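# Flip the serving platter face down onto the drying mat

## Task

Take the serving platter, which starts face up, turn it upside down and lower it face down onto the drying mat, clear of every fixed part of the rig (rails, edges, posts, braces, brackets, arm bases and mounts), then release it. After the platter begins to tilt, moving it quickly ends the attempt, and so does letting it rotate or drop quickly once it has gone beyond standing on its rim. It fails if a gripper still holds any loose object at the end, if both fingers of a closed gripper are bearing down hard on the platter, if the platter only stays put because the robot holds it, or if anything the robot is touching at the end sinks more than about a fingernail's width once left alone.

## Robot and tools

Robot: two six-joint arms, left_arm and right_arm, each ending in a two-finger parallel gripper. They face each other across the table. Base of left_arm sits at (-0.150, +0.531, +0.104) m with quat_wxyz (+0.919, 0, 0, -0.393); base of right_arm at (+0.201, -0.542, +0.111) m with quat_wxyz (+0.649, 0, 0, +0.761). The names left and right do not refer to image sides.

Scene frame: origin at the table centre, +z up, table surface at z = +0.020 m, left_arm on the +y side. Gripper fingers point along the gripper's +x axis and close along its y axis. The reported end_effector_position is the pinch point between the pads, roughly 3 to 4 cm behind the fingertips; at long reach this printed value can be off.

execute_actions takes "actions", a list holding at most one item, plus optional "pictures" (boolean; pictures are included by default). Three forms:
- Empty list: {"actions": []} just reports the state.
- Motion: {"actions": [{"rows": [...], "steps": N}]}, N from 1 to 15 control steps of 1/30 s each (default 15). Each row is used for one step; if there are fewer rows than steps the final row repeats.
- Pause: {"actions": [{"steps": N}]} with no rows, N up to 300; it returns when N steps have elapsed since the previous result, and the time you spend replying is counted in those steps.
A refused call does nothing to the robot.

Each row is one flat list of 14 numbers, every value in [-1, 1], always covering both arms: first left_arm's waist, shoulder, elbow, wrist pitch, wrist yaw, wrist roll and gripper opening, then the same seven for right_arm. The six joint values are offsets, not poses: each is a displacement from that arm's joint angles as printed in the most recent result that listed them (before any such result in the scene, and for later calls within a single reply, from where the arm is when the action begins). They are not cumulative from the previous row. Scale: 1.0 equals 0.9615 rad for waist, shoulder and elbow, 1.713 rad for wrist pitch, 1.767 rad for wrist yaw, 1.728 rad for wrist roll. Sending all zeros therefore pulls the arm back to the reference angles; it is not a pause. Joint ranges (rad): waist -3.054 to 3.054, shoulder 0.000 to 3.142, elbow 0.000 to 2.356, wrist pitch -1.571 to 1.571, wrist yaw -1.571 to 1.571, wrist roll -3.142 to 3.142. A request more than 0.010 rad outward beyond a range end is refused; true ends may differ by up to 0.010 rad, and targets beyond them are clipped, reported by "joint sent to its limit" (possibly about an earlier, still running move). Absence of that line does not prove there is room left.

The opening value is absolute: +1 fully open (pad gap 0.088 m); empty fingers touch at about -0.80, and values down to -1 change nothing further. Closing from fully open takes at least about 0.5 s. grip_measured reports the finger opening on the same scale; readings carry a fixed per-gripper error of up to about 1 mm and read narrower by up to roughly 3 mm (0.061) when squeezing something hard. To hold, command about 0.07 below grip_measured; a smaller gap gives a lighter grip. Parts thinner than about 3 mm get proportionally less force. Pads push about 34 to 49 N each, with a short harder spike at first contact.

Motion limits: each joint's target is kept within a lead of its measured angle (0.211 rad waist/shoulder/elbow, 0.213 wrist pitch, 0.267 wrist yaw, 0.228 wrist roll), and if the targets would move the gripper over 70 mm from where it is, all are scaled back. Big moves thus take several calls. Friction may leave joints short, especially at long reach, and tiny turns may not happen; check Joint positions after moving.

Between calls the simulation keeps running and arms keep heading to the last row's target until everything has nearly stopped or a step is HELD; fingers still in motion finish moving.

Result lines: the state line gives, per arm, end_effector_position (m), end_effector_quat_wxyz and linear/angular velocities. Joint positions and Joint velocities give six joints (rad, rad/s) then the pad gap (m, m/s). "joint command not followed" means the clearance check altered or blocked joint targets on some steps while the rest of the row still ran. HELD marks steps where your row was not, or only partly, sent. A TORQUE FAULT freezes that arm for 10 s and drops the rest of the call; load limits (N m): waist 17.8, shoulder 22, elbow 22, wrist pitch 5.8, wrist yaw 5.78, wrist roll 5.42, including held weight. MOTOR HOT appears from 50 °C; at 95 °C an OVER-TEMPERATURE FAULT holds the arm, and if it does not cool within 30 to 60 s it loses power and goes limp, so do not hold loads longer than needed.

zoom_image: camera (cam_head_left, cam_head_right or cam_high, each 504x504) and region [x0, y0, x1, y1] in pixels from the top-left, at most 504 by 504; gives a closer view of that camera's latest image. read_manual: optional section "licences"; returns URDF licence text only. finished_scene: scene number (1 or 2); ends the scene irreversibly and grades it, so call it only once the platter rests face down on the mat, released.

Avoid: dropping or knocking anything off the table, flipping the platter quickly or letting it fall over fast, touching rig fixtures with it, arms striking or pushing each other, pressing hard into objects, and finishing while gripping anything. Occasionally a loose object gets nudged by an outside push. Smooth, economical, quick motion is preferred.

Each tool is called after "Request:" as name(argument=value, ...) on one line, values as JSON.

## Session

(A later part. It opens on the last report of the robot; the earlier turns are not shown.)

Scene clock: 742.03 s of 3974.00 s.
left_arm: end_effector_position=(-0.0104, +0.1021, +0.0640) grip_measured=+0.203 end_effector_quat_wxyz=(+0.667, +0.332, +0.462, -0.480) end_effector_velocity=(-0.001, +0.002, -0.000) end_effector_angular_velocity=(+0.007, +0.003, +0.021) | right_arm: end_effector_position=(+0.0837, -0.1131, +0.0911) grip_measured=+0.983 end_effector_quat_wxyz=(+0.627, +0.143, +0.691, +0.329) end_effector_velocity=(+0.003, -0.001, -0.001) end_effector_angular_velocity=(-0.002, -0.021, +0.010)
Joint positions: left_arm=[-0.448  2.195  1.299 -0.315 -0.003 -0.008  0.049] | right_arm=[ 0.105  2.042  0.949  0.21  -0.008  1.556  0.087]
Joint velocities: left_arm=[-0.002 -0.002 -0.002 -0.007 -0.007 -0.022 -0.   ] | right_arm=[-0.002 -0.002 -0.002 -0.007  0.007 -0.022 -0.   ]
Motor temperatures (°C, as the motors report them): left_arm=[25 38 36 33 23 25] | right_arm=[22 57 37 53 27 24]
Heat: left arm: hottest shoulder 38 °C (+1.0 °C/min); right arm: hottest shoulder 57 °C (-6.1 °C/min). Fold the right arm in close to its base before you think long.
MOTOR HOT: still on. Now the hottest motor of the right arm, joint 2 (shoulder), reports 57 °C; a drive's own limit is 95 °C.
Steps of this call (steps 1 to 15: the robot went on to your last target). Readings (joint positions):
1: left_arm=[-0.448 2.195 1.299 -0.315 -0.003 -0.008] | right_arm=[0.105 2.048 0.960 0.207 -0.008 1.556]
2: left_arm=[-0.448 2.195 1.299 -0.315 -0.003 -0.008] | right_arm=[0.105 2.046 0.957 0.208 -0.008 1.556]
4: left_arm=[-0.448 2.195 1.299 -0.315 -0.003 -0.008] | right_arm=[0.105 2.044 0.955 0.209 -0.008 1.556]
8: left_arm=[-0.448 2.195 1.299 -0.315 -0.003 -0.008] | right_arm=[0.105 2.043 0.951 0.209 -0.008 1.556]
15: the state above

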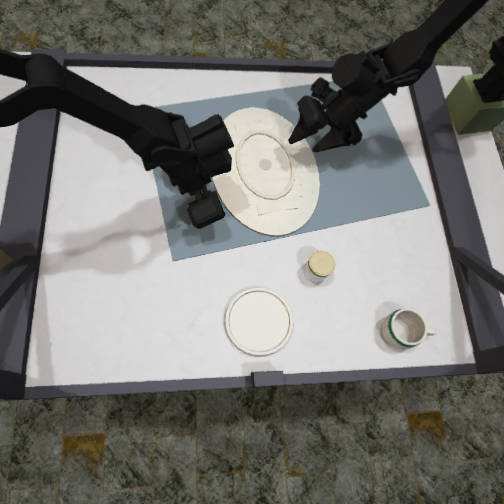

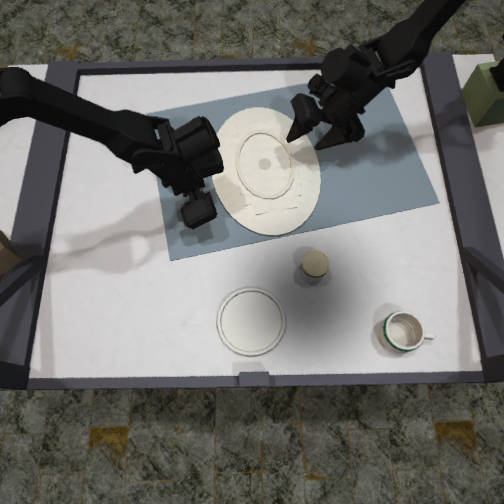

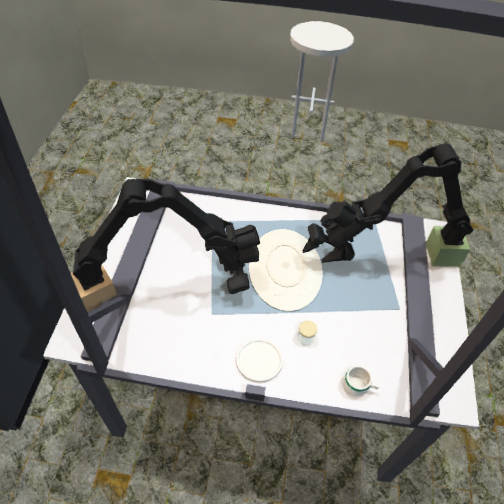

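Request:
execute_actions(actions=[{"rows":[[0,-0.02,-0.02,0,0,0,0.2,0,-0.02,-0.02,0,0,0,1],[0,-0.04,-0.04,0,0,0,0.2,0,-0.04,-0.04,0,0,0,1],[0,-0.065,-0.065,0,0,0,0.2,0,-0.065,-0.06,0,0,0,1],[0,-0.09,-0.09,0,0,0,0.2,0,-0.09,-0.08,0,0,0,1],[0,-0.12,-0.12,0,0,0,0.2,0,-0.12,-0.1,0,0,0,1],[0,-0.15,-0.15,0,0,0,0.2,0,-0.15,-0.12,0,0,0,1],[0,-0.18,-0.18,0,0,0,0.2,0,-0.18,-0.14,0,0,0,1],[0,-0.21,-0.2,0,0,0,0.2,0,-0.21,-0.16,0,0,0,1],[0,-0.24,-0.22,0,0,0,0.2,0,-0.24,-0.18,0,0,0,1],[0,-0.27,-0.24,0,0,0,0.2,0,-0.27,-0.2,0,0,0,1],[0,-0.3,-0.26,0,0,0,0.2,0,-0.3,-0.22,0,0,0,1],[0,-0.33,-0.28,0,0,0,0.2,0,-0.33,-0.24,0,0,0,1],[0,-0.36,-0.3,0,0,0,0.2,0,-0.36,-0.26,0,0,0,1],[0,-0.38,-0.31,0,0,0,0.2,0,-0.38,-0.27,0,0,0,1],[0,-0.4,-0.32,0,0,0,0.2,0,-0.4,-0.28,0,0,0,1]],"steps":15}], pictures=false)

Request:
execute_actions(actions=[{"steps":15}])

Scene clock: 749.17 s of 3974.00 s.
left_arm: end_effector_position=(-0.0258, +0.1495, +0.1133) grip_measured=+0.203 end_effector_quat_wxyz=(+0.679, +0.320, +0.445, -0.489) end_effector_velocity=(-0.026, +0.087, +0.154) end_effector_angular_velocity=(-0.266, -0.091, +0.012) | right_arm: end_effector_position=(+0.0945, -0.1533, +0.1442) grip_measured=+0.983 end_effector_quat_wxyz=(+0.612, +0.174, +0.684, +0.357) end_effector_velocity=(+0.023, -0.094, +0.131) end_effector_angular_velocity=(+0.281, +0.076, +0.029)
Joint positions: left_arm=[-0.448  1.906  1.06  -0.314 -0.003 -0.008  0.049] | right_arm=[ 0.105  1.752  0.748  0.21  -0.008  1.556  0.087]
Joint velocities: left_arm=[ 0.002 -0.764 -0.462 -0.022 -0.007 -0.007 -0.   ] | right_arm=[-0.002 -0.735 -0.452  0.007 -0.022 -0.022  0.   ]
Motor temperatures (°C, as the motors report them): left_arm=[25 38 36 33 23 25] | right_arm=[22 56 37 51 27 24]
Heat: left arm: hottest shoulder 38 °C (+1.0 °C/min); right arm: hottest shoulder 56 °C (-7.1 °C/min). Fold the right arm in close to its base before you think long.
MOTOR HOT: still on. Now the hottest motor of the right arm, joint 2 (shoulder), reports 56 °C; a drive's own limit is 95 °C.
Steps of this call (steps 1 to 15: the robot went on to your last target; steps 16 to 90: nothing new was sent; then 3.63 s passed at rest; steps 91 to 105: all 15 steps of this action). Readings (joint positions):
91: left_arm=[-0.448 2.193 1.299 -0.315 -0.003 -0.008] | right_arm=[0.105 2.041 0.948 0.210 -0.008 1.556]
92: left_arm=[-0.448 2.189 1.297 -0.315 -0.003 -0.008] | right_arm=[0.105 2.038 0.945 0.210 -0.008 1.556]
94: left_arm=[-0.448 2.174 1.278 -0.314 -0.003 -0.008] | right_arm=[0.105 2.018 0.927 0.210 -0.008 1.556]
98: left_arm=[-0.448 2.097 1.195 -0.314 -0.003 -0.008] | right_arm=[0.105 1.940 0.867 0.210 -0.008 1.556]
105: the state above

Scene clock: 749.67 s of 3974.00 s.
left_arm: end_effector_position=(-0.0295, +0.1607, +0.1288) grip_measured=+0.203 end_effector_quat_wxyz=(+0.685, +0.313, +0.435, -0.494) end_effector_velocity=(-0.001, +0.005, +0.004) end_effector_angular_velocity=(+0.006, +0.005, +0.021) | right_arm: end_effector_position=(+0.0976, -0.1648, +0.1584) grip_measured=+0.983 end_effector_quat_wxyz=(+0.607, +0.185, +0.681, +0.367) end_effector_velocity=(-0.004, -0.003, +0.003) end_effector_angular_velocity=(+0.009, +0.013, +0.023)
Joint positions: left_arm=[-0.448  1.82   1.003 -0.314 -0.003 -0.008  0.049] | right_arm=[ 0.105  1.666  0.694  0.21  -0.008  1.556  0.087]
Joint velocities: left_arm=[-0.002 -0.022 -0.007 -0.022 -0.007 -0.022  0.   ] | right_arm=[ 0.002 -0.017 -0.012  0.007 -0.022 -0.007 -0.   ]
Motor temperatures (°C, as the motors report them): left_arm=[25 38 36 33 23 25] | right_arm=[22 56 37 51 27 24]
Heat: left arm: hottest shoulder 38 °C (+1.0 °C/min); right arm: hottest shoulder 56 °C (-7.0 °C/min). Fold the right arm in close to its base before you think long.
MOTOR HOT: still on. Now the hottest motor of the right arm, joint 2 (shoulder), reports 56 °C; a drive's own limit is 95 °C.
Steps of this call (steps 1 to 15: the robot went on to your last target). Readings (joint positions):
1: left_arm=[-0.448 1.883 1.046 -0.314 -0.003 -0.008] | right_arm=[0.105 1.730 0.735 0.210 -0.008 1.556]
2: left_arm=[-0.448 1.865 1.037 -0.314 -0.003 -0.008] | right_arm=[0.105 1.713 0.725 0.210 -0.008 1.556]
4: left_arm=[-0.448 1.842 1.024 -0.314 -0.003 -0.008] | right_arm=[0.105 1.691 0.713 0.210 -0.008 1.556]
8: left_arm=[-0.448 1.827 1.010 -0.314 -0.003 -0.008] | right_arm=[0.105 1.674 0.700 0.210 -0.008 1.556]
15: the state above

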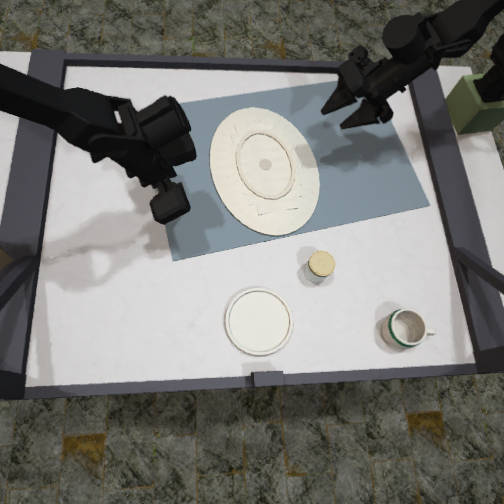

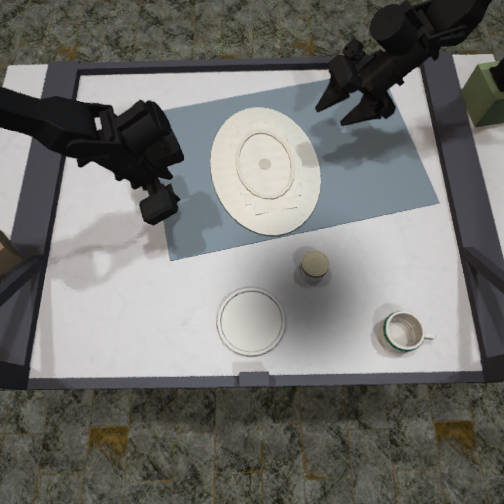

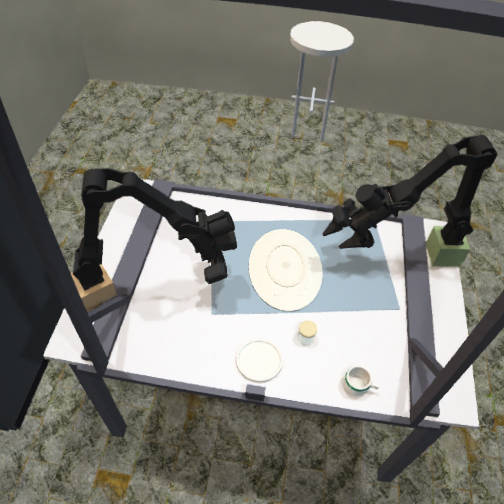

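Request:
finished_scene(scene=1)

The scene is finished: the task was done.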